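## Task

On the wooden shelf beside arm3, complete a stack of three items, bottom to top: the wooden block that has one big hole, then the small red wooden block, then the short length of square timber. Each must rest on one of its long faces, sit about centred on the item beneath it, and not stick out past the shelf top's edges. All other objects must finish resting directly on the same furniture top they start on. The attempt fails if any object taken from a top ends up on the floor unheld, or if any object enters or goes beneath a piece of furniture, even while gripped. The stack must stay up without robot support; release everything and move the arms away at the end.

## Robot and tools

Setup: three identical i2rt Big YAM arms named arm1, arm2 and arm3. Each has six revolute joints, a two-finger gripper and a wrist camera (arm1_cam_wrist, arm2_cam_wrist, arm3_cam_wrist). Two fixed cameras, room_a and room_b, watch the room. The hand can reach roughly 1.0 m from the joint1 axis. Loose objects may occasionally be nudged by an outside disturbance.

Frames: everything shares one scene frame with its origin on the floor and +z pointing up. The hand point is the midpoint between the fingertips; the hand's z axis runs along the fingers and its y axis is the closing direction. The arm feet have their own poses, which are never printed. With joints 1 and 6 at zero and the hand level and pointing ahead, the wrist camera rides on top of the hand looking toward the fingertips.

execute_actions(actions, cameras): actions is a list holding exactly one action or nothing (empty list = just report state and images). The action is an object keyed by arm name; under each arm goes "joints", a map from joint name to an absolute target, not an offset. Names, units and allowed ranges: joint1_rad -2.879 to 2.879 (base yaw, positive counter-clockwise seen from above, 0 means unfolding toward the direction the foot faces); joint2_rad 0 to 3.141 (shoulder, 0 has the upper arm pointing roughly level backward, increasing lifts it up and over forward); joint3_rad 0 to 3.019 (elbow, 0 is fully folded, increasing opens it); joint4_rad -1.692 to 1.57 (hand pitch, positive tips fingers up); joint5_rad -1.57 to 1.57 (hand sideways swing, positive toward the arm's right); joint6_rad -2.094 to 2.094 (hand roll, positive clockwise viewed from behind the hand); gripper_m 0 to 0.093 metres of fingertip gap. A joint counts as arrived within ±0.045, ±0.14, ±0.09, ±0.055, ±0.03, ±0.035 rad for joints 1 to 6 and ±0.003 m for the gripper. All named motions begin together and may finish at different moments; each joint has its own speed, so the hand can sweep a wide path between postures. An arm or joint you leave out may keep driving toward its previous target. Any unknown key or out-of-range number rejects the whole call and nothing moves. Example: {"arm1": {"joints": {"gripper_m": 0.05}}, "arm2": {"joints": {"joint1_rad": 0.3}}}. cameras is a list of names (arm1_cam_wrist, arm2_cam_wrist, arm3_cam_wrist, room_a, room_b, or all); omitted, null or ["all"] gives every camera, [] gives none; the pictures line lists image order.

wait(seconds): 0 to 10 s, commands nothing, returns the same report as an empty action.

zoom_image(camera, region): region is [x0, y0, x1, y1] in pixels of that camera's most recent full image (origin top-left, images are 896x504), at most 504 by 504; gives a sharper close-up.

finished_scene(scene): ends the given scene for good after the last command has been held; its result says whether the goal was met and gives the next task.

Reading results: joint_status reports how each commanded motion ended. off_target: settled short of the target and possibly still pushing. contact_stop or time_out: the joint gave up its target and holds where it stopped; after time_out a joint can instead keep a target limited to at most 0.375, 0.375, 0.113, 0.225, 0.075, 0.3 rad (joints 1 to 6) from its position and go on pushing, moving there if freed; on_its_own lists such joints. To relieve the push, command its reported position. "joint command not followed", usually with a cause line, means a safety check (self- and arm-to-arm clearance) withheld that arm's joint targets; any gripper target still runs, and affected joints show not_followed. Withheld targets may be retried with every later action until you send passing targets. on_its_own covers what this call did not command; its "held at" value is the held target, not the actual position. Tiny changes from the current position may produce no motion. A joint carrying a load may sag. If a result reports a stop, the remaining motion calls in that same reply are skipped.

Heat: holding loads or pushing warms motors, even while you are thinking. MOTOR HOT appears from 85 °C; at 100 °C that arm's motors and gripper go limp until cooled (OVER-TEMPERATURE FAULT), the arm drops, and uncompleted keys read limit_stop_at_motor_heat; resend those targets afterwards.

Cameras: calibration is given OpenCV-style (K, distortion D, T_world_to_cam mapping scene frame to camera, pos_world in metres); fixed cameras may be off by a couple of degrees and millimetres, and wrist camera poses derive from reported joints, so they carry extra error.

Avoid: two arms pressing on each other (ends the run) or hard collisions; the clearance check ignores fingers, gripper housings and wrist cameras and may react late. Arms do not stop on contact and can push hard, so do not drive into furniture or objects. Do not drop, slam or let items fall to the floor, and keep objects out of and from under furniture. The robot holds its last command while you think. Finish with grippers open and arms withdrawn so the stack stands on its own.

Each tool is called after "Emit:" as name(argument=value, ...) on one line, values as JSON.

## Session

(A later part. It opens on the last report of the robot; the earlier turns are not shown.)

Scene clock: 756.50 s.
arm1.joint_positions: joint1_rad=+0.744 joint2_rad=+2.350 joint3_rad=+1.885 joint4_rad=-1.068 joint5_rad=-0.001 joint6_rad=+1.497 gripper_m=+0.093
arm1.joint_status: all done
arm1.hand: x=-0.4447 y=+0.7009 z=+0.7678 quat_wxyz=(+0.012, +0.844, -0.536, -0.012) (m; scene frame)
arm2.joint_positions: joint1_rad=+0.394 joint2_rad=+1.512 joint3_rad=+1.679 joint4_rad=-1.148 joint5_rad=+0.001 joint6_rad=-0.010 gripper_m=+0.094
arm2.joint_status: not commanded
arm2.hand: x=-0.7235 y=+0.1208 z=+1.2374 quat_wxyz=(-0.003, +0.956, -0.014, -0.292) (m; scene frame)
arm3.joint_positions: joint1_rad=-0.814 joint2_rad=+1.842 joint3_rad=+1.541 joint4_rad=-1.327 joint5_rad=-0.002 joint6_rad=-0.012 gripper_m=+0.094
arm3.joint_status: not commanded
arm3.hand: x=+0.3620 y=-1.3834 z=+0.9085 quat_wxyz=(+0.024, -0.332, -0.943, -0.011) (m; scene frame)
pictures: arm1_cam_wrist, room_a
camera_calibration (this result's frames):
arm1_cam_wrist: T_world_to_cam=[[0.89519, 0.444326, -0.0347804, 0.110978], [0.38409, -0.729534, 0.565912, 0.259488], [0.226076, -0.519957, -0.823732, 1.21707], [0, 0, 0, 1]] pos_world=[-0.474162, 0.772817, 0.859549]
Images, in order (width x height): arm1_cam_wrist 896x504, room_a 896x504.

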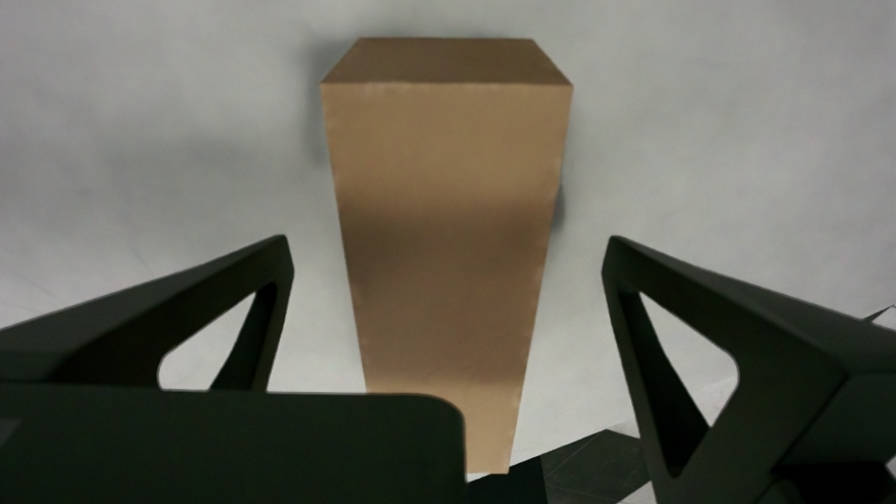

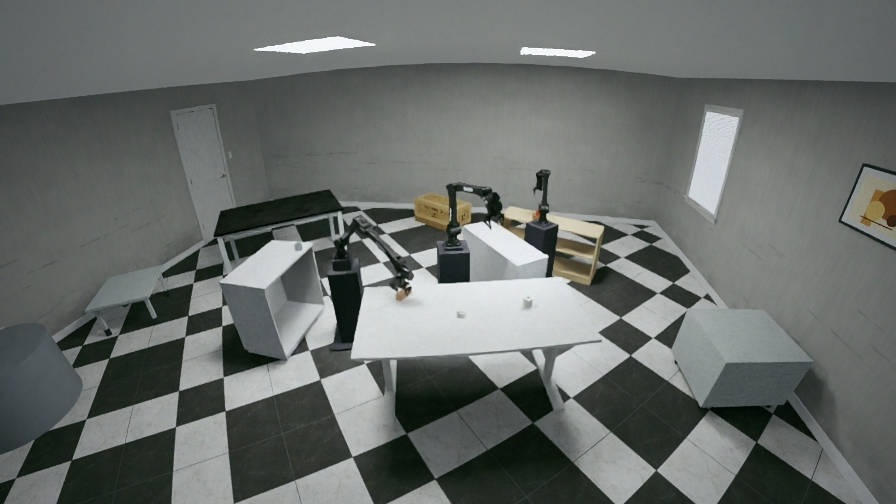

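Emit:
execute_actions(actions=[{"arm1": {"joints": {"joint2_rad": 2.13, "joint4_rad": -1.29}}}], cameras=["room_a"])

Emit:
execute_actions(actions=[{"arm1": {"joints": {"joint1_rad": -0.3}}, "arm2": {"joints": {"joint1_rad": -0.685, "joint2_rad": 2.22, "joint3_rad": 1.91, "joint4_rad": -1.235, "joint6_rad": 0.05}}}], cameras=["arm2_cam_wrist", "room_a", "room_b"])

Scene clock: 804.93 s.
arm1.joint_positions: joint1_rad=+0.744 joint2_rad=+2.106 joint3_rad=+1.877 joint4_rad=-1.273 joint5_rad=-0.001 joint6_rad=+1.497 gripper_m=+0.093
arm1.joint_status: all done
arm1.hand: x=-0.4222 y=+0.7086 z=+0.9222 quat_wxyz=(+0.025, +0.844, -0.536, -0.021) (m; scene frame)
arm2.joint_positions: joint1_rad=+0.394 joint2_rad=+1.512 joint3_rad=+1.679 joint4_rad=-1.148 joint5_rad=+0.001 joint6_rad=-0.010 gripper_m=+0.094
arm2.joint_status: not commanded
arm2.hand: x=-0.7235 y=+0.1208 z=+1.2374 quat_wxyz=(-0.003, +0.956, -0.014, -0.292) (m; scene frame)
arm3.joint_positions: joint1_rad=-0.814 joint2_rad=+1.842 joint3_rad=+1.541 joint4_rad=-1.327 joint5_rad=-0.002 joint6_rad=-0.012 gripper_m=+0.094
arm3.joint_status: not commanded
arm3.hand: x=+0.3620 y=-1.3834 z=+0.9085 quat_wxyz=(+0.024, -0.332, -0.943, -0.011) (m; scene frame)
pictures: room_a
Images, in order (width x height): room_a 896x504.

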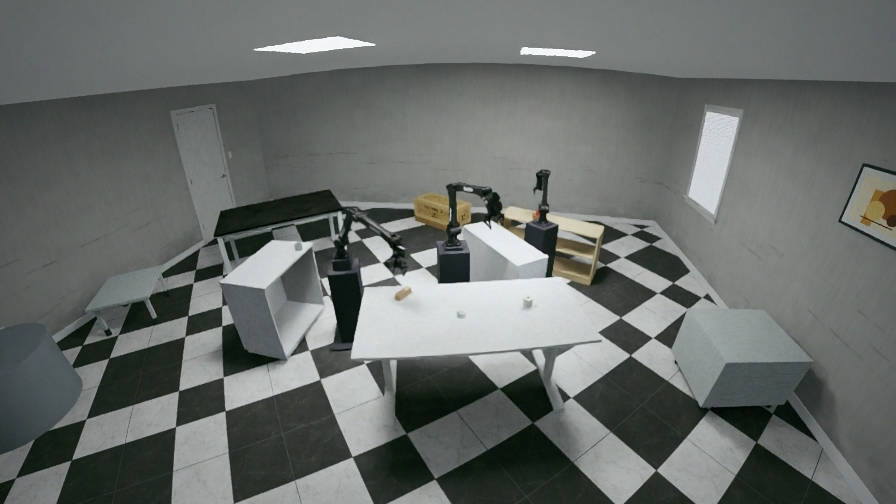

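Scene clock: 806.93 s.
arm1.joint_positions: joint1_rad=-0.295 joint2_rad=+2.112 joint3_rad=+1.877 joint4_rad=-1.273 joint5_rad=+0.001 joint6_rad=+1.497 gripper_m=+0.093
arm1.joint_status: all done
arm1.hand: x=-0.3202 y=+1.3582 z=+0.9228 quat_wxyz=(+0.010, +0.466, -0.884, -0.031) (m; scene frame)
arm2.joint_positions: joint1_rad=-0.676 joint2_rad=+2.220 joint3_rad=+1.891 joint4_rad=-1.228 joint5_rad=+0.001 joint6_rad=+0.040 gripper_m=+0.094
arm2.joint_status: all done
arm2.hand: x=-0.4437 y=+0.6950 z=+0.8815 quat_wxyz=(+0.001, +0.840, -0.542, -0.004) (m; scene frame)
arm3.joint_positions: joint1_rad=-0.814 joint2_rad=+1.842 joint3_rad=+1.541 joint4_rad=-1.327 joint5_rad=-0.002 joint6_rad=-0.012 gripper_m=+0.094
arm3.joint_status: not commanded
arm3.hand: x=+0.3620 y=-1.3834 z=+0.9085 quat_wxyz=(+0.024, -0.332, -0.943, -0.011) (m; scene frame)
pictures: arm2_cam_wrist, room_a, room_b
camera_calibration (this result's frames):
arm2_cam_wrist: T_world_to_cam=[[0.919172, 0.393784, -0.0075112, 0.142238], [0.325118, -0.747852, 0.578806, 0.156789], [0.222307, -0.534464, -0.815431, 1.3148], [0, 0, 0, 1]] pos_world=[-0.474006, 0.763958, 0.982448]
Images, in order (width x height): arm2_cam_wrist 896x504, room_a 896x504, room_b 896x504.

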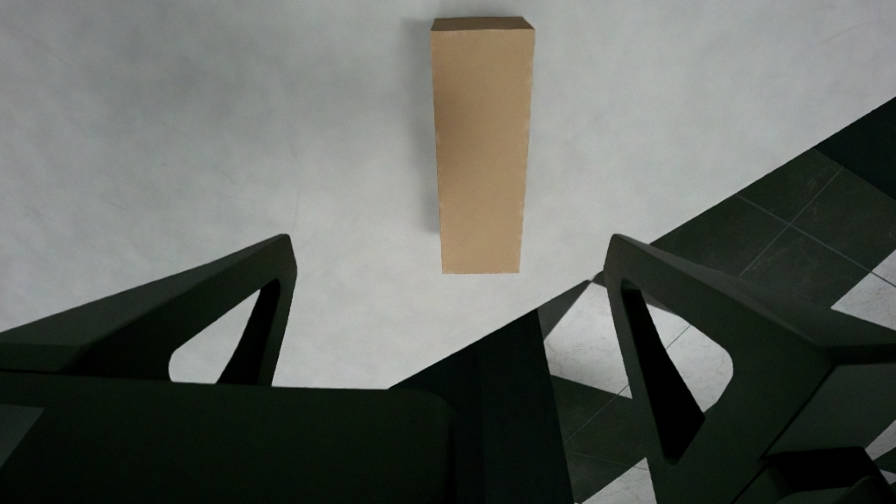

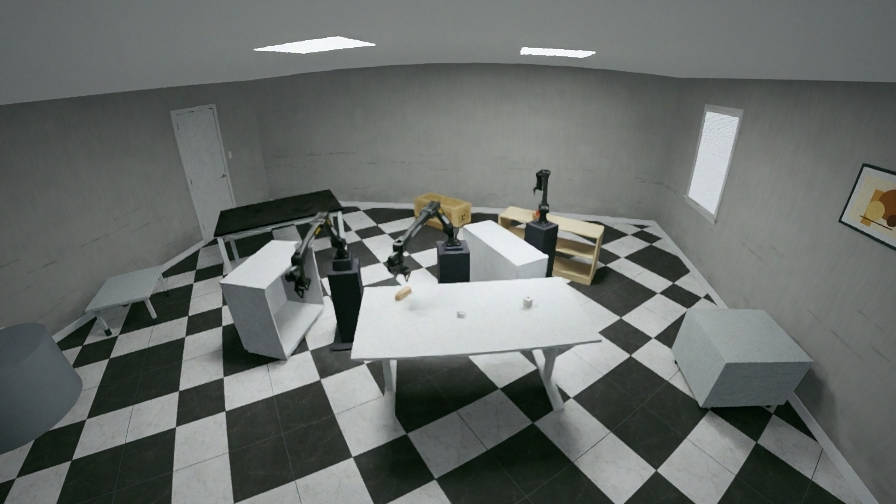

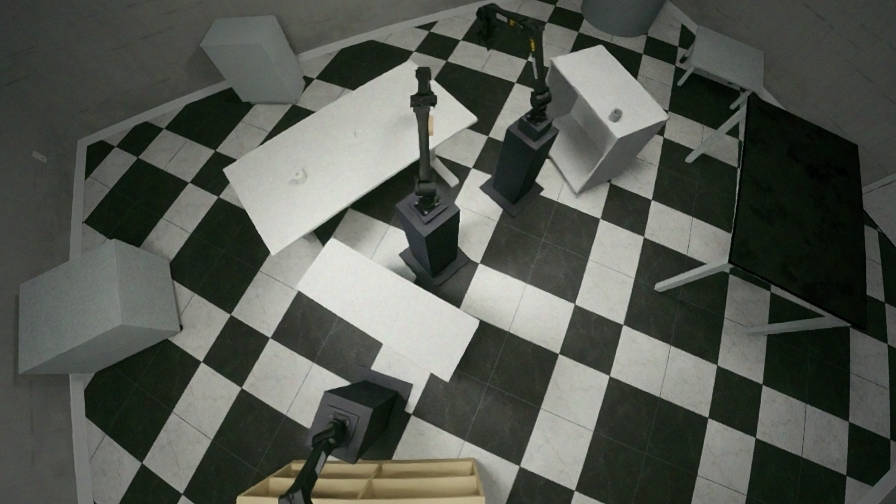

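Emit:
zoom_image(camera="arm2_cam_wrist", region=[330, 0, 630, 300])

Region (330, 0, 630, 300) of arm2_cam_wrist's 896x504 image, scaled by 1.680, with more detail than that image has.

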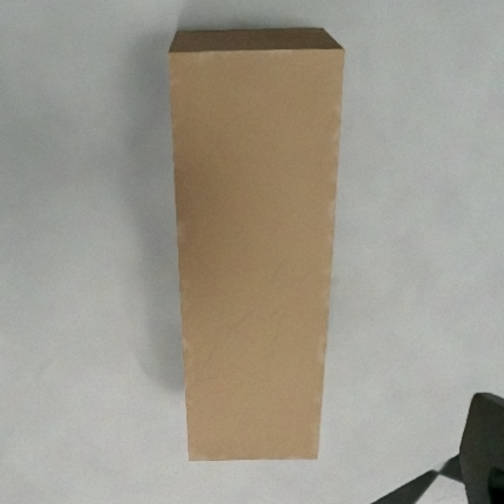

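Emit:
execute_actions(actions=[{"arm2": {"joints": {"joint1_rad": -0.705, "joint2_rad": 2.33, "joint3_rad": 1.775, "joint4_rad": -1.0}}}], cameras=["arm2_cam_wrist", "room_a"])

Scene clock: 851.13 s.
arm1.joint_positions: joint1_rad=-0.295 joint2_rad=+2.112 joint3_rad=+1.877 joint4_rad=-1.273 joint5_rad=+0.001 joint6_rad=+1.497 gripper_m=+0.093
arm1.joint_status: not commanded
arm1.hand: x=-0.3202 y=+1.3582 z=+0.9228 quat_wxyz=(+0.010, +0.466, -0.884, -0.031) (m; scene frame)
arm2.joint_positions: joint1_rad=-0.700 joint2_rad=+2.350 joint3_rad=+1.765 joint4_rad=-1.010 joint5_rad=+0.001 joint6_rad=+0.040 gripper_m=+0.094
arm2.joint_status: all done
arm2.hand: x=-0.4203 y=+0.6821 z=+0.7555 quat_wxyz=(+0.010, +0.834, -0.552, +0.012) (m; scene frame)
arm3.joint_positions: joint1_rad=-0.814 joint2_rad=+1.842 joint3_rad=+1.541 joint4_rad=-1.327 joint5_rad=-0.002 joint6_rad=-0.012 gripper_m=+0.094
arm3.joint_status: not commanded
arm3.hand: x=+0.3620 y=-1.3834 z=+0.9085 quat_wxyz=(+0.024, -0.332, -0.943, -0.011) (m; scene frame)
pictures: arm2_cam_wrist, room_a
camera_calibration (this result's frames):
arm2_cam_wrist: T_world_to_cam=[[0.928526, 0.371232, -0.00507207, 0.14243], [0.29725, -0.735158, 0.60925, 0.169126], [0.222444, -0.567212, -0.792962, 1.20532], [0, 0, 0, 1]] pos_world=[-0.450639, 0.755131, 0.853454]
Images, in order (width x height): arm2_cam_wrist 896x504, room_a 896x504.

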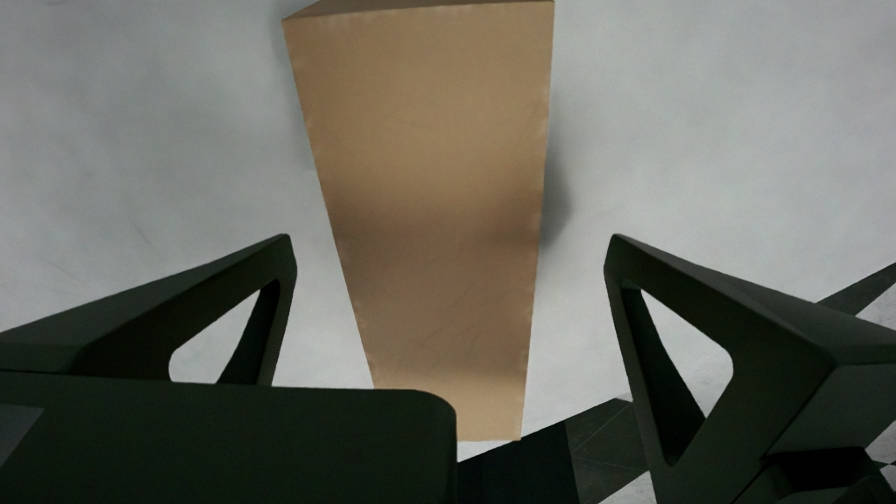

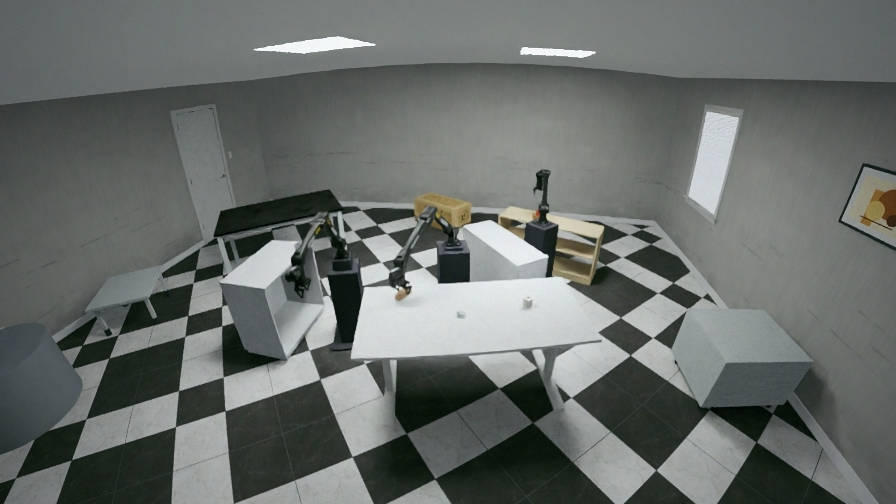

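Emit:
execute_actions(actions=[{"arm2": {"joints": {"gripper_m": 0.034, "joint2_rad": 2.35, "joint3_rad": 1.765}}}], cameras=["arm2_cam_wrist"])

Scene clock: 858.73 s.
arm1.joint_positions: joint1_rad=-0.295 joint2_rad=+2.112 joint3_rad=+1.877 joint4_rad=-1.273 joint5_rad=+0.001 joint6_rad=+1.497 gripper_m=+0.093
arm1.joint_status: not commanded
arm1.hand: x=-0.3202 y=+1.3582 z=+0.9228 quat_wxyz=(+0.010, +0.466, -0.884, -0.031) (m; scene frame)
arm2.joint_positions: joint1_rad=-0.700 joint2_rad=+2.350 joint3_rad=+1.765 joint4_rad=-1.009 joint5_rad=+0.000 joint6_rad=+0.040 gripper_m=+0.045
arm2.joint_status: gripper_m off_target (ended at +0.045, target +0.034); the others done
arm2.hand: x=-0.4204 y=+0.6822 z=+0.7555 quat_wxyz=(+0.010, +0.833, -0.552, +0.012) (m; scene frame)
arm3.joint_positions: joint1_rad=-0.814 joint2_rad=+1.842 joint3_rad=+1.541 joint4_rad=-1.327 joint5_rad=-0.002 joint6_rad=-0.012 gripper_m=+0.094
arm3.joint_status: not commanded
arm3.hand: x=+0.3620 y=-1.3834 z=+0.9085 quat_wxyz=(+0.024, -0.332, -0.943, -0.011) (m; scene frame)
pictures: arm2_cam_wrist
camera_calibration (this result's frames):
arm2_cam_wrist: T_world_to_cam=[[0.92867, 0.370866, -0.00546381, 0.143108], [0.297262, -0.735388, 0.608966, 0.169576], [0.221827, -0.567153, -0.793178, 1.20523], [0, 0, 0, 1]] pos_world=[-0.450661, 0.755181, 0.85348]
Images, in order (width x height): arm2_cam_wrist 896x504.

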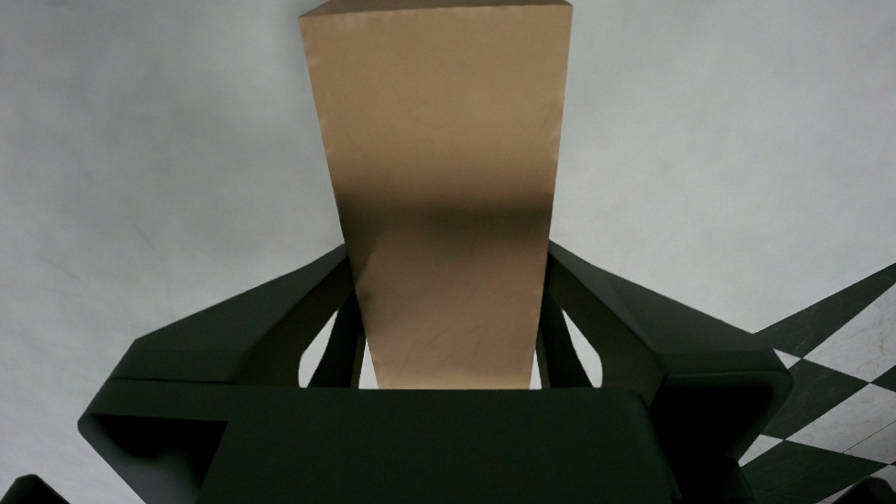

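Emit:
execute_actions(actions=[{"arm2": {"joints": {"joint2_rad": 2.03, "joint4_rad": -1.32}}}], cameras=["arm2_cam_wrist"])

Scene clock: 887.90 s.
arm1.joint_positions: joint1_rad=-0.295 joint2_rad=+2.112 joint3_rad=+1.877 joint4_rad=-1.273 joint5_rad=+0.001 joint6_rad=+1.497 gripper_m=+0.093
arm1.joint_status: not commanded
arm1.hand: x=-0.3202 y=+1.3582 z=+0.9228 quat_wxyz=(+0.010, +0.466, -0.884, -0.031) (m; scene frame)
arm2.joint_positions: joint1_rad=-0.700 joint2_rad=+2.042 joint3_rad=+1.749 joint4_rad=-1.311 joint5_rad=+0.000 joint6_rad=+0.040 gripper_m=+0.045
arm2.joint_status: all done
arm2.hand: x=-0.4041 y=+0.6502 z=+0.9413 quat_wxyz=(+0.013, +0.833, -0.552, +0.016) (m; scene frame)
arm3.joint_positions: joint1_rad=-0.814 joint2_rad=+1.842 joint3_rad=+1.541 joint4_rad=-1.327 joint5_rad=-0.002 joint6_rad=-0.012 gripper_m=+0.094
arm3.joint_status: not commanded
arm3.hand: x=+0.3620 y=-1.3834 z=+0.9085 quat_wxyz=(+0.024, -0.332, -0.943, -0.011) (m; scene frame)
pictures: arm2_cam_wrist
camera_calibration (this result's frames):
arm2_cam_wrist: T_world_to_cam=[[0.928669, 0.370877, -0.00486436, 0.140241], [0.294715, -0.729872, 0.61679, 0.0160802], [0.225203, -0.574228, -0.787112, 1.33119], [0, 0, 0, 1]] pos_world=[-0.434765, 0.724133, 1.03856]
Images, in order (width x height): arm2_cam_wrist 896x504.

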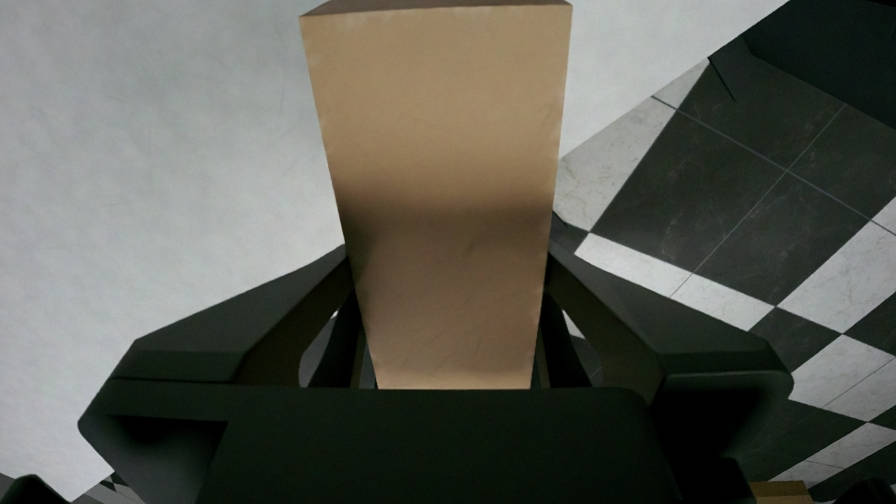

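Emit:
execute_actions(actions=[{"arm2": {"joints": {"joint1_rad": 2.02, "joint2_rad": 1.93, "joint3_rad": 1.49, "joint4_rad": -1.115, "joint6_rad": 0.0}}, "arm3": {"joints": {"joint1_rad": 0.55}}}], cameras=["arm2_cam_wrist", "room_a", "room_b"])

Scene clock: 900.23 s.
arm1.joint_positions: joint1_rad=-0.295 joint2_rad=+2.112 joint3_rad=+1.877 joint4_rad=-1.273 joint5_rad=+0.001 joint6_rad=+1.497 gripper_m=+0.093
arm1.joint_status: not commanded
arm1.hand: x=-0.3202 y=+1.3582 z=+0.9228 quat_wxyz=(+0.010, +0.466, -0.884, -0.031) (m; scene frame)
arm2.joint_positions: joint1_rad=+2.029 joint2_rad=+1.945 joint3_rad=+1.496 joint4_rad=-1.113 joint5_rad=-0.002 joint6_rad=+0.011 gripper_m=+0.045
arm2.joint_status: all done
arm2.hand: x=-0.1279 y=-0.4729 z=+0.9155 quat_wxyz=(+0.006, +0.701, +0.713, -0.006) (m; scene frame)
arm3.joint_positions: joint1_rad=+0.557 joint2_rad=+1.842 joint3_rad=+1.541 joint4_rad=-1.322 joint5_rad=-0.001 joint6_rad=-0.009 gripper_m=+0.094
arm3.joint_status: all done
arm3.hand: x=+0.3649 y=-0.6997 z=+0.9074 quat_wxyz=(+0.022, +0.339, -0.940, +0.010) (m; scene frame)
pictures: arm2_cam_wrist, room_a, room_b
camera_calibration (this result's frames):
arm2_cam_wrist: T_world_to_cam=[[-0.999996, 0.00273572, -0.000999758, -0.12413], [0.00167661, 0.821328, 0.570454, -0.130638], [0.00238173, 0.57045, -0.821329, 1.14791], [0, 0, 0, 1]] pos_world=[-0.126644, -0.547188, 1.01721]
Images, in order (width x height): arm2_cam_wrist 896x504, room_a 896x504, room_b 896x504.

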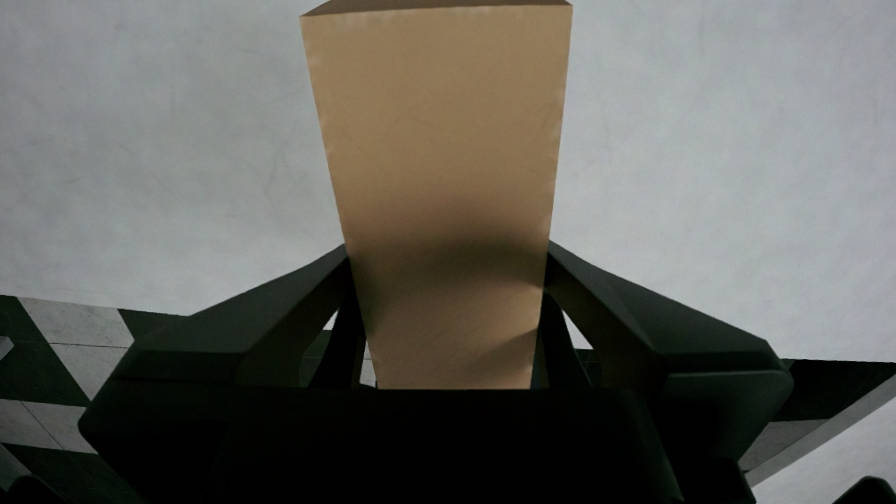

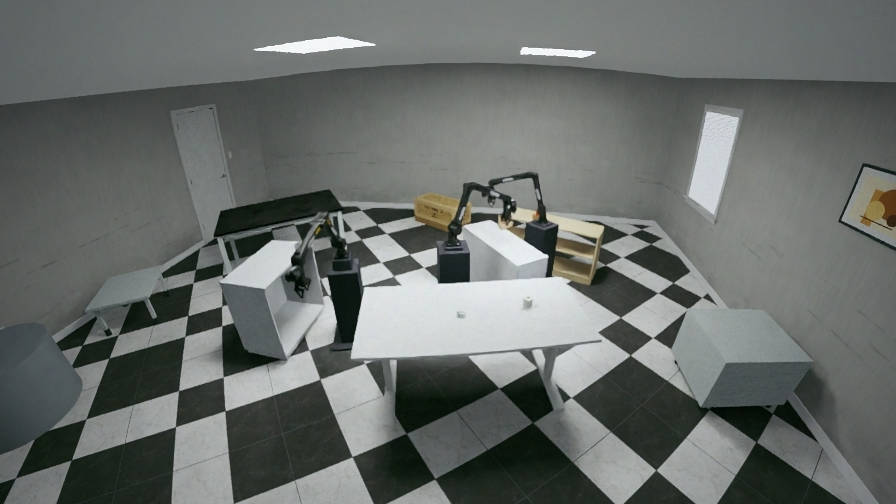

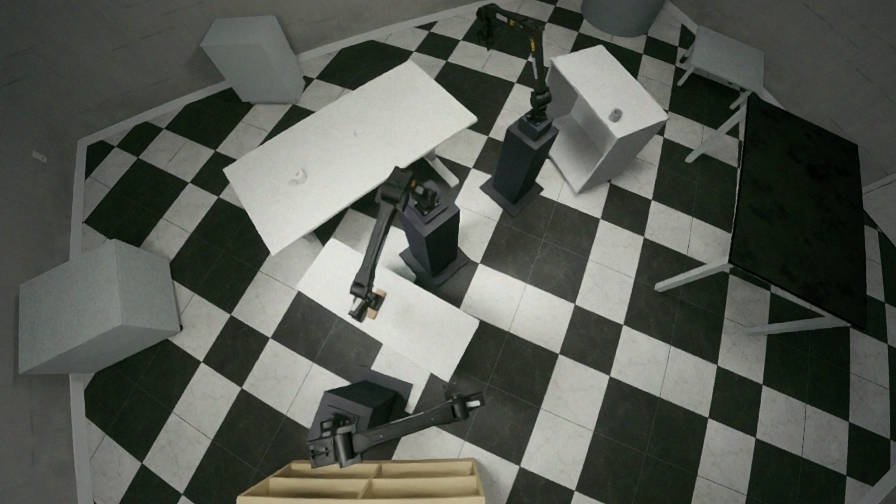

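Emit:
execute_actions(actions=[{"arm2": {"joints": {"joint2_rad": 2.09, "joint3_rad": 1.405, "joint4_rad": -0.865}}}], cameras=["arm2_cam_wrist", "room_a", "room_b"])

Emit:
zoom_image(camera="room_a", region=[470, 190, 540, 250])

Scene clock: 928.40 s.
arm1.joint_positions: joint1_rad=-0.295 joint2_rad=+2.112 joint3_rad=+1.877 joint4_rad=-1.273 joint5_rad=+0.001 joint6_rad=+1.497 gripper_m=+0.093
arm1.joint_status: not commanded
arm1.hand: x=-0.3202 y=+1.3582 z=+0.9228 quat_wxyz=(+0.010, +0.466, -0.884, -0.031) (m; scene frame)
arm2.joint_positions: joint1_rad=+2.029 joint2_rad=+2.110 joint3_rad=+1.402 joint4_rad=-0.881 joint5_rad=-0.001 joint6_rad=+0.006 gripper_m=+0.045
arm2.joint_status: all done
arm2.hand: x=-0.1286 y=-0.4647 z=+0.7958 quat_wxyz=(-0.004, +0.699, +0.715, +0.003) (m; scene frame)
arm3.joint_positions: joint1_rad=+0.557 joint2_rad=+1.842 joint3_rad=+1.541 joint4_rad=-1.322 joint5_rad=-0.001 joint6_rad=-0.009 gripper_m=+0.094
arm3.joint_status: not commanded
arm3.hand: x=+0.3649 y=-0.6997 z=+0.9074 quat_wxyz=(+0.022, +0.339, -0.940, +0.010) (m; scene frame)
pictures: arm2_cam_wrist, room_a, room_b
camera_calibration (this result's frames):
arm2_cam_wrist: T_world_to_cam=[[-0.999998, -0.00213785, 0.000524185, -0.128467], [-0.00141361, 0.806271, 0.591544, -0.0932293], [-0.00168727, 0.591542, -0.806272, 1.04221], [0, 0, 0, 1]] pos_world=[-0.12684, -0.541616, 0.895519]
Images, in order (width x height): arm2_cam_wrist 896x504, room_a 896x504, room_b 896x504.

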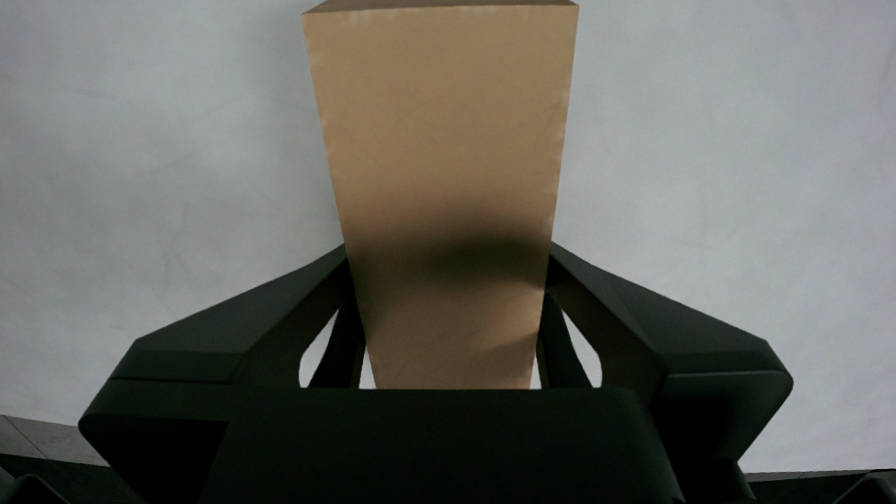

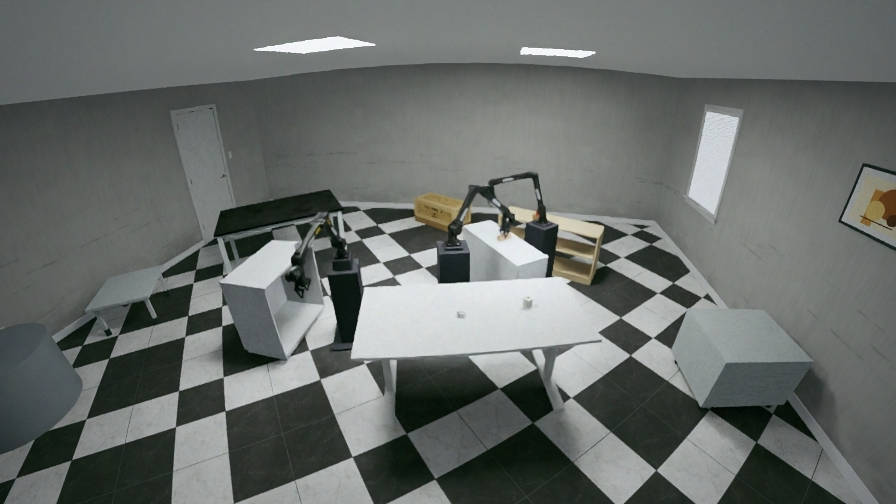

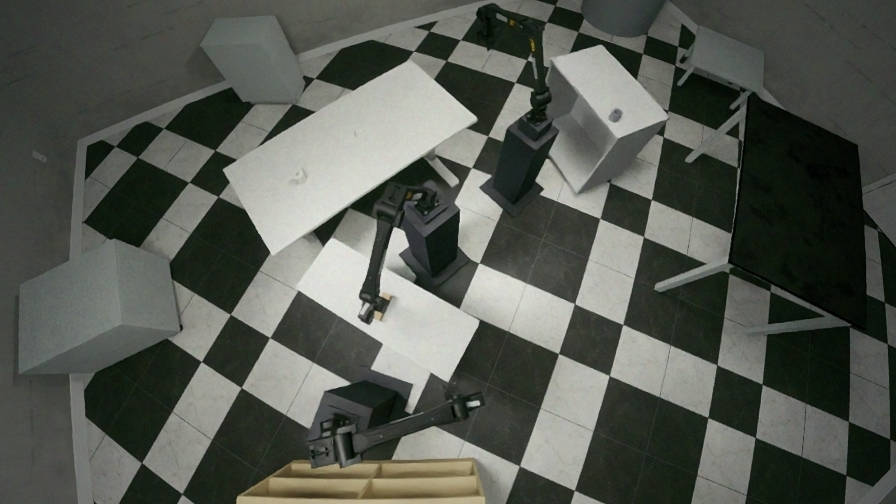

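Region (470, 190, 540, 250) of room_a's 896x504 image, scaled by 7.200, with more detail than that image has; it fills the top 432 rows of this view, and the rest is white.

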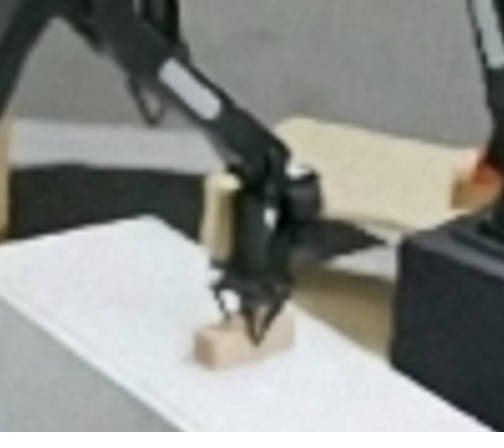

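Emit:
execute_actions(actions=[{"arm2": {"joints": {"joint2_rad": 2.15, "joint4_rad": -0.815}}}], cameras=["arm2_cam_wrist", "room_a"])

Emit:
zoom_image(camera="room_a", region=[470, 190, 540, 250])

Scene clock: 962.93 s.
arm1.joint_positions: joint1_rad=-0.295 joint2_rad=+2.112 joint3_rad=+1.877 joint4_rad=-1.273 joint5_rad=+0.001 joint6_rad=+1.497 gripper_m=+0.093
arm1.joint_status: not commanded
arm1.hand: x=-0.3202 y=+1.3582 z=+0.9228 quat_wxyz=(+0.010, +0.466, -0.884, -0.031) (m; scene frame)
arm2.joint_positions: joint1_rad=+2.029 joint2_rad=+2.112 joint3_rad=+1.402 joint4_rad=-0.844 joint5_rad=+0.001 joint6_rad=+0.006 gripper_m=+0.045
arm2.joint_status: all done
arm2.hand: x=-0.1288 y=-0.4734 z=+0.7946 quat_wxyz=(+0.008, +0.699, +0.715, -0.010) (m; scene frame)
arm3.joint_positions: joint1_rad=+0.557 joint2_rad=+1.842 joint3_rad=+1.541 joint4_rad=-1.322 joint5_rad=-0.001 joint6_rad=-0.009 gripper_m=+0.094
arm3.joint_status: not commanded
arm3.hand: x=+0.3649 y=-0.6997 z=+0.9074 quat_wxyz=(+0.022, +0.339, -0.940, +0.010) (m; scene frame)
pictures: arm2_cam_wrist, room_a
camera_calibration (this result's frames):
arm2_cam_wrist: T_world_to_cam=[[-0.999995, -0.0021698, 0.00228618, -0.130118], [-0.000505547, 0.826351, 0.563155, -0.0533779], [-0.00311112, 0.563151, -0.826348, 1.0487], [0, 0, 0, 1]] pos_world=[-0.126882, -0.546752, 0.896951]
Images, in order (width x height): arm2_cam_wrist 896x504, room_a 896x504.

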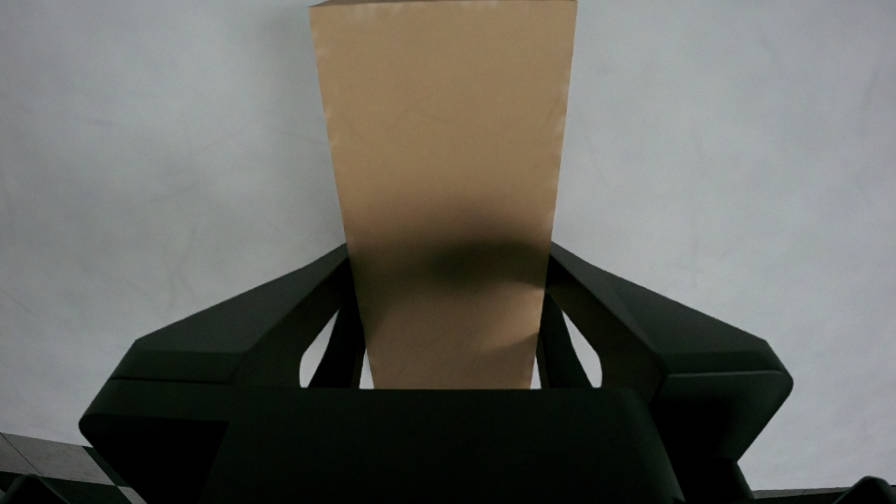

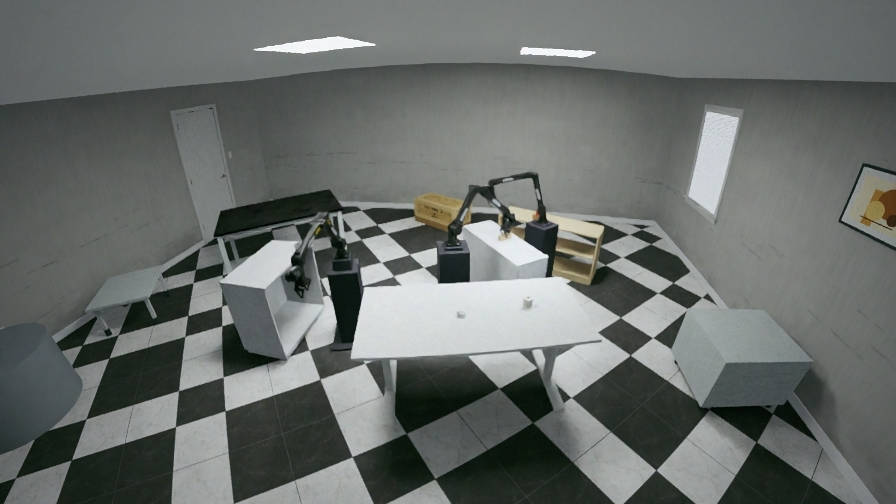

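Region (470, 190, 540, 250) of room_a's 896x504 image, scaled by 7.200, with more detail than that image has; it fills the top 432 rows of this view, and the rest is white.

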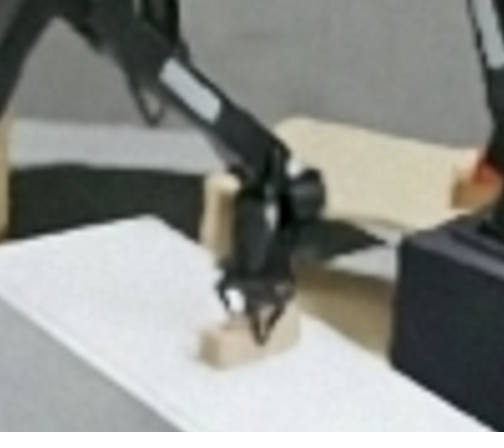

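Emit:
execute_actions(actions=[{"arm2": {"joints": {"joint2_rad": 2.112, "joint3_rad": 1.405, "joint4_rad": -0.844, "gripper_m": 0.093}}}], cameras=["arm2_cam_wrist", "room_a"])

Scene clock: 986.87 s.
arm1.joint_positions: joint1_rad=-0.295 joint2_rad=+2.112 joint3_rad=+1.877 joint4_rad=-1.273 joint5_rad=+0.001 joint6_rad=+1.497 gripper_m=+0.093
arm1.joint_status: not commanded
arm1.hand: x=-0.3202 y=+1.3582 z=+0.9228 quat_wxyz=(+0.010, +0.466, -0.884, -0.031) (m; scene frame)
arm2.joint_positions: joint1_rad=+2.029 joint2_rad=+2.112 joint3_rad=+1.402 joint4_rad=-0.844 joint5_rad=+0.001 joint6_rad=+0.006 gripper_m=+0.093
arm2.joint_status: all done
arm2.hand: x=-0.1288 y=-0.4734 z=+0.7946 quat_wxyz=(+0.008, +0.699, +0.715, -0.010) (m; scene frame)
arm3.joint_positions: joint1_rad=+0.557 joint2_rad=+1.842 joint3_rad=+1.541 joint4_rad=-1.322 joint5_rad=-0.001 joint6_rad=-0.009 gripper_m=+0.094
arm3.joint_status: not commanded
arm3.hand: x=+0.3649 y=-0.6997 z=+0.9074 quat_wxyz=(+0.022, +0.339, -0.940, +0.010) (m; scene frame)
pictures: arm2_cam_wrist, room_a
camera_calibration (this result's frames):
arm2_cam_wrist: T_world_to_cam=[[-0.999995, -0.0021698, 0.00228618, -0.130118], [-0.000505547, 0.826351, 0.563155, -0.0533779], [-0.00311112, 0.563151, -0.826348, 1.0487], [0, 0, 0, 1]] pos_world=[-0.126882, -0.546752, 0.896951]
Images, in order (width x height): arm2_cam_wrist 896x504, room_a 896x504.

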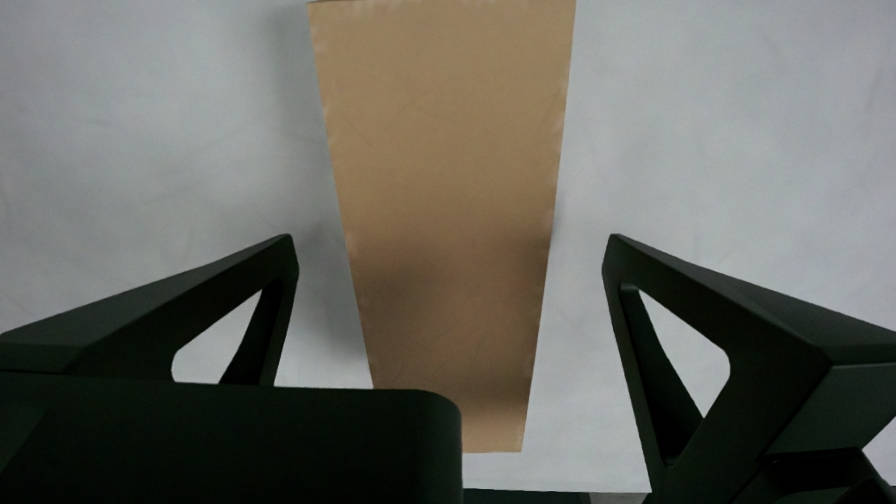

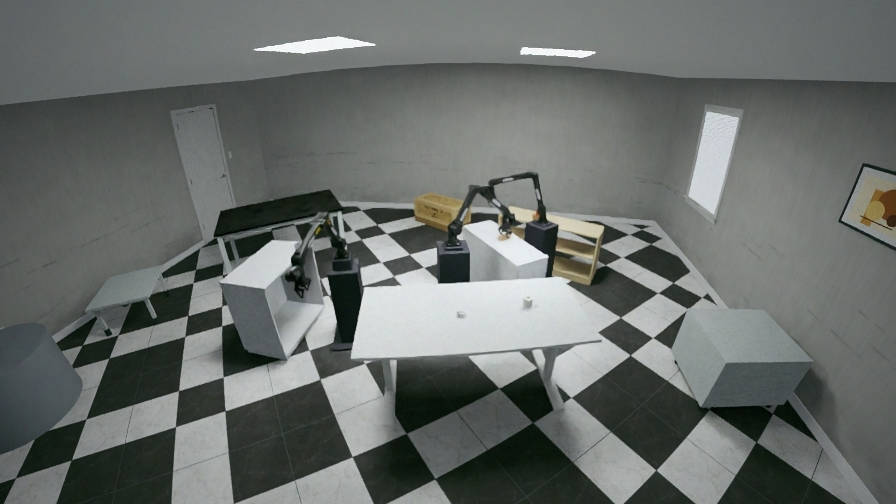

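Emit:
execute_actions(actions=[{"arm2": {"joints": {"joint2_rad": 1.86, "joint4_rad": -1.09}}, "arm3": {"joints": {"joint1_rad": 0.9, "joint4_rad": -1.27, "joint6_rad": 0.125}}}], cameras=["room_b"])

Emit:
execute_actions(actions=[{"arm2": {"joints": {"joint1_rad": 0.7}}, "arm3": {"joints": {"joint1_rad": 1.2}}}], cameras=["room_b"])

Emit:
execute_actions(actions=[{"arm3": {"joints": {"joint1_rad": 1.575, "joint2_rad": 1.9, "joint3_rad": 1.6, "joint4_rad": -1.255, "joint6_rad": 0.125}}}], cameras=["arm3_cam_wrist", "room_a", "room_b"])

Scene clock: 1011.77 s.
arm1.joint_positions: joint1_rad=-0.295 joint2_rad=+2.112 joint3_rad=+1.877 joint4_rad=-1.273 joint5_rad=+0.001 joint6_rad=+1.497 gripper_m=+0.093
arm1.joint_status: not commanded
arm1.hand: x=-0.3202 y=+1.3582 z=+0.9228 quat_wxyz=(+0.010, +0.466, -0.884, -0.031) (m; scene frame)
arm2.joint_positions: joint1_rad=+2.029 joint2_rad=+1.855 joint3_rad=+1.399 joint4_rad=-1.081 joint5_rad=+0.001 joint6_rad=+0.006 gripper_m=+0.093
arm2.joint_status: all done
arm2.hand: x=-0.1291 y=-0.4474 z=+0.9299 quat_wxyz=(+0.013, +0.699, +0.715, -0.016) (m; scene frame)
arm3.joint_positions: joint1_rad=+0.899 joint2_rad=+1.842 joint3_rad=+1.541 joint4_rad=-1.282 joint5_rad=-0.002 joint6_rad=+0.113 gripper_m=+0.094
arm3.joint_status: all done
arm3.hand: x=+0.2311 y=-0.5702 z=+0.9061 quat_wxyz=(+0.003, +0.440, -0.898, +0.004) (m; scene frame)
pictures: room_b
Images, in order (width x height): room_b 896x504.

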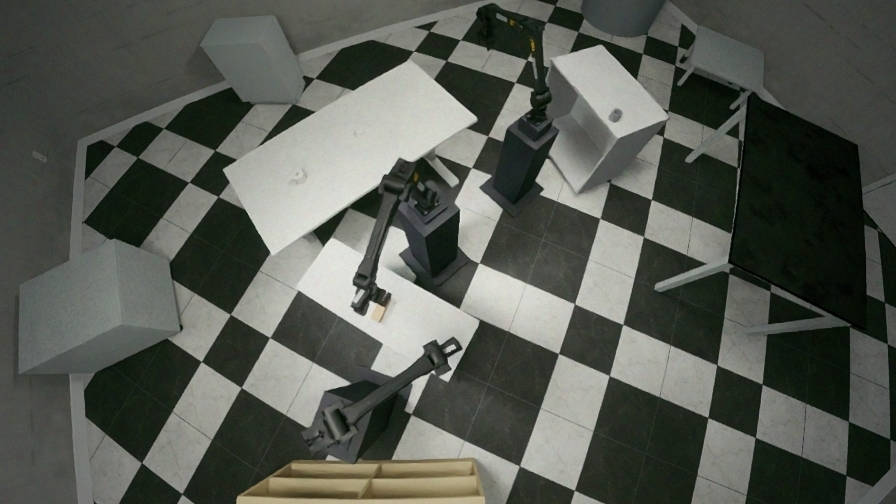

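Scene clock: 1013.47 s.
arm1.joint_positions: joint1_rad=-0.295 joint2_rad=+2.112 joint3_rad=+1.877 joint4_rad=-1.273 joint5_rad=+0.001 joint6_rad=+1.497 gripper_m=+0.093
arm1.joint_status: not commanded
arm1.hand: x=-0.3202 y=+1.3582 z=+0.9228 quat_wxyz=(+0.010, +0.466, -0.884, -0.031) (m; scene frame)
arm2.joint_positions: joint1_rad=+0.693 joint2_rad=+1.855 joint3_rad=+1.399 joint4_rad=-1.081 joint5_rad=+0.002 joint6_rad=+0.006 gripper_m=+0.093
arm2.joint_status: all done
arm2.hand: x=-0.6694 y=-0.0445 z=+0.9279 quat_wxyz=(+0.005, +0.992, +0.128, -0.018) (m; scene frame)
arm3.joint_positions: joint1_rad=+1.200 joint2_rad=+1.842 joint3_rad=+1.541 joint4_rad=-1.282 joint5_rad=-0.001 joint6_rad=+0.115 gripper_m=+0.094
arm3.joint_status: all done
arm3.hand: x=+0.0787 y=-0.5067 z=+0.9053 quat_wxyz=(+0.003, +0.570, -0.822, +0.006) (m; scene frame)
pictures: room_b
Images, in order (width x height): room_b 896x504.

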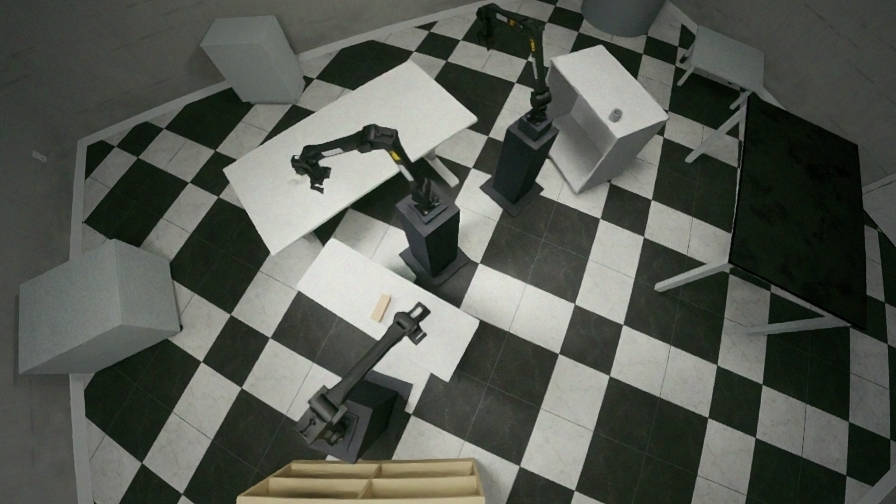

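Scene clock: 1014.93 s.
arm1.joint_positions: joint1_rad=-0.295 joint2_rad=+2.112 joint3_rad=+1.877 joint4_rad=-1.273 joint5_rad=+0.001 joint6_rad=+1.497 gripper_m=+0.093
arm1.joint_status: not commanded
arm1.hand: x=-0.3202 y=+1.3582 z=+0.9228 quat_wxyz=(+0.010, +0.466, -0.884, -0.031) (m; scene frame)
arm2.joint_positions: joint1_rad=+0.693 joint2_rad=+1.855 joint3_rad=+1.399 joint4_rad=-1.081 joint5_rad=+0.002 joint6_rad=+0.006 gripper_m=+0.093
arm2.joint_status: not commanded
arm2.hand: x=-0.6694 y=-0.0445 z=+0.9279 quat_wxyz=(+0.005, +0.992, +0.128, -0.018) (m; scene frame)
arm3.joint_positions: joint1_rad=+1.572 joint2_rad=+1.916 joint3_rad=+1.551 joint4_rad=-1.265 joint5_rad=-0.002 joint6_rad=+0.115 gripper_m=+0.094
arm3.joint_status: all done
arm3.hand: x=-0.1252 y=-0.4894 z=+0.8680 quat_wxyz=(+0.018, +0.711, -0.702, +0.025) (m; scene frame)
pictures: arm3_cam_wrist, room_a, room_b
camera_calibration (this result's frames):
arm3_cam_wrist: T_world_to_cam=[[0.999773, 0.0212407, -0.00163894, 0.134888], [0.0173192, -0.765568, 0.643121, -0.928222], [0.0124056, -0.643004, -0.765762, 0.480159], [0, 0, 0, 1]] pos_world=[-0.124738, -0.404738, 0.964868]
Images, in order (width x height): arm3_cam_wrist 896x504, room_a 896x504, room_b 896x504.

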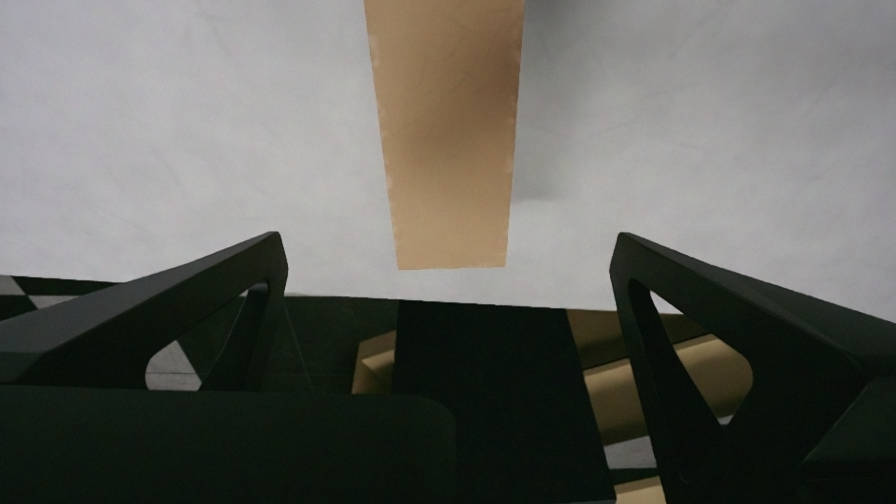

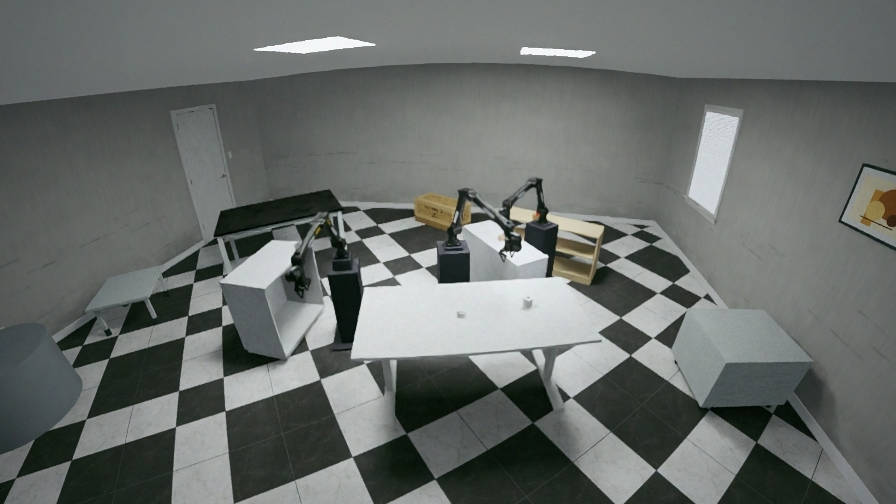

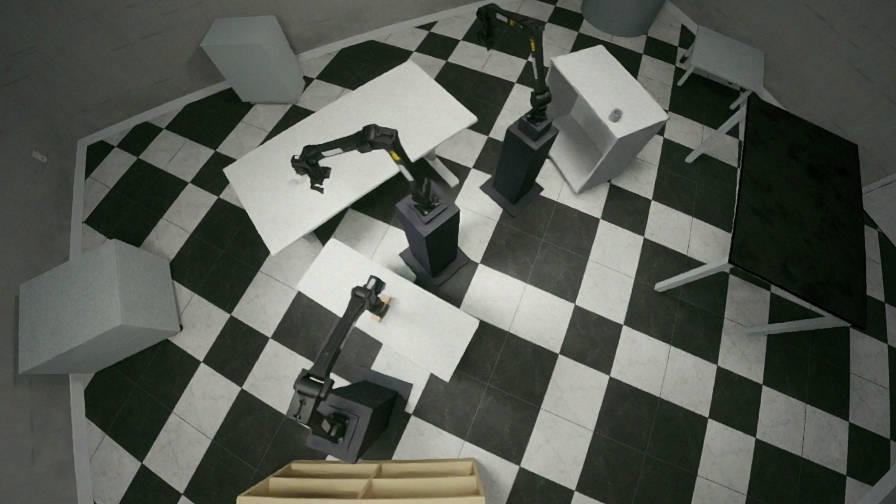

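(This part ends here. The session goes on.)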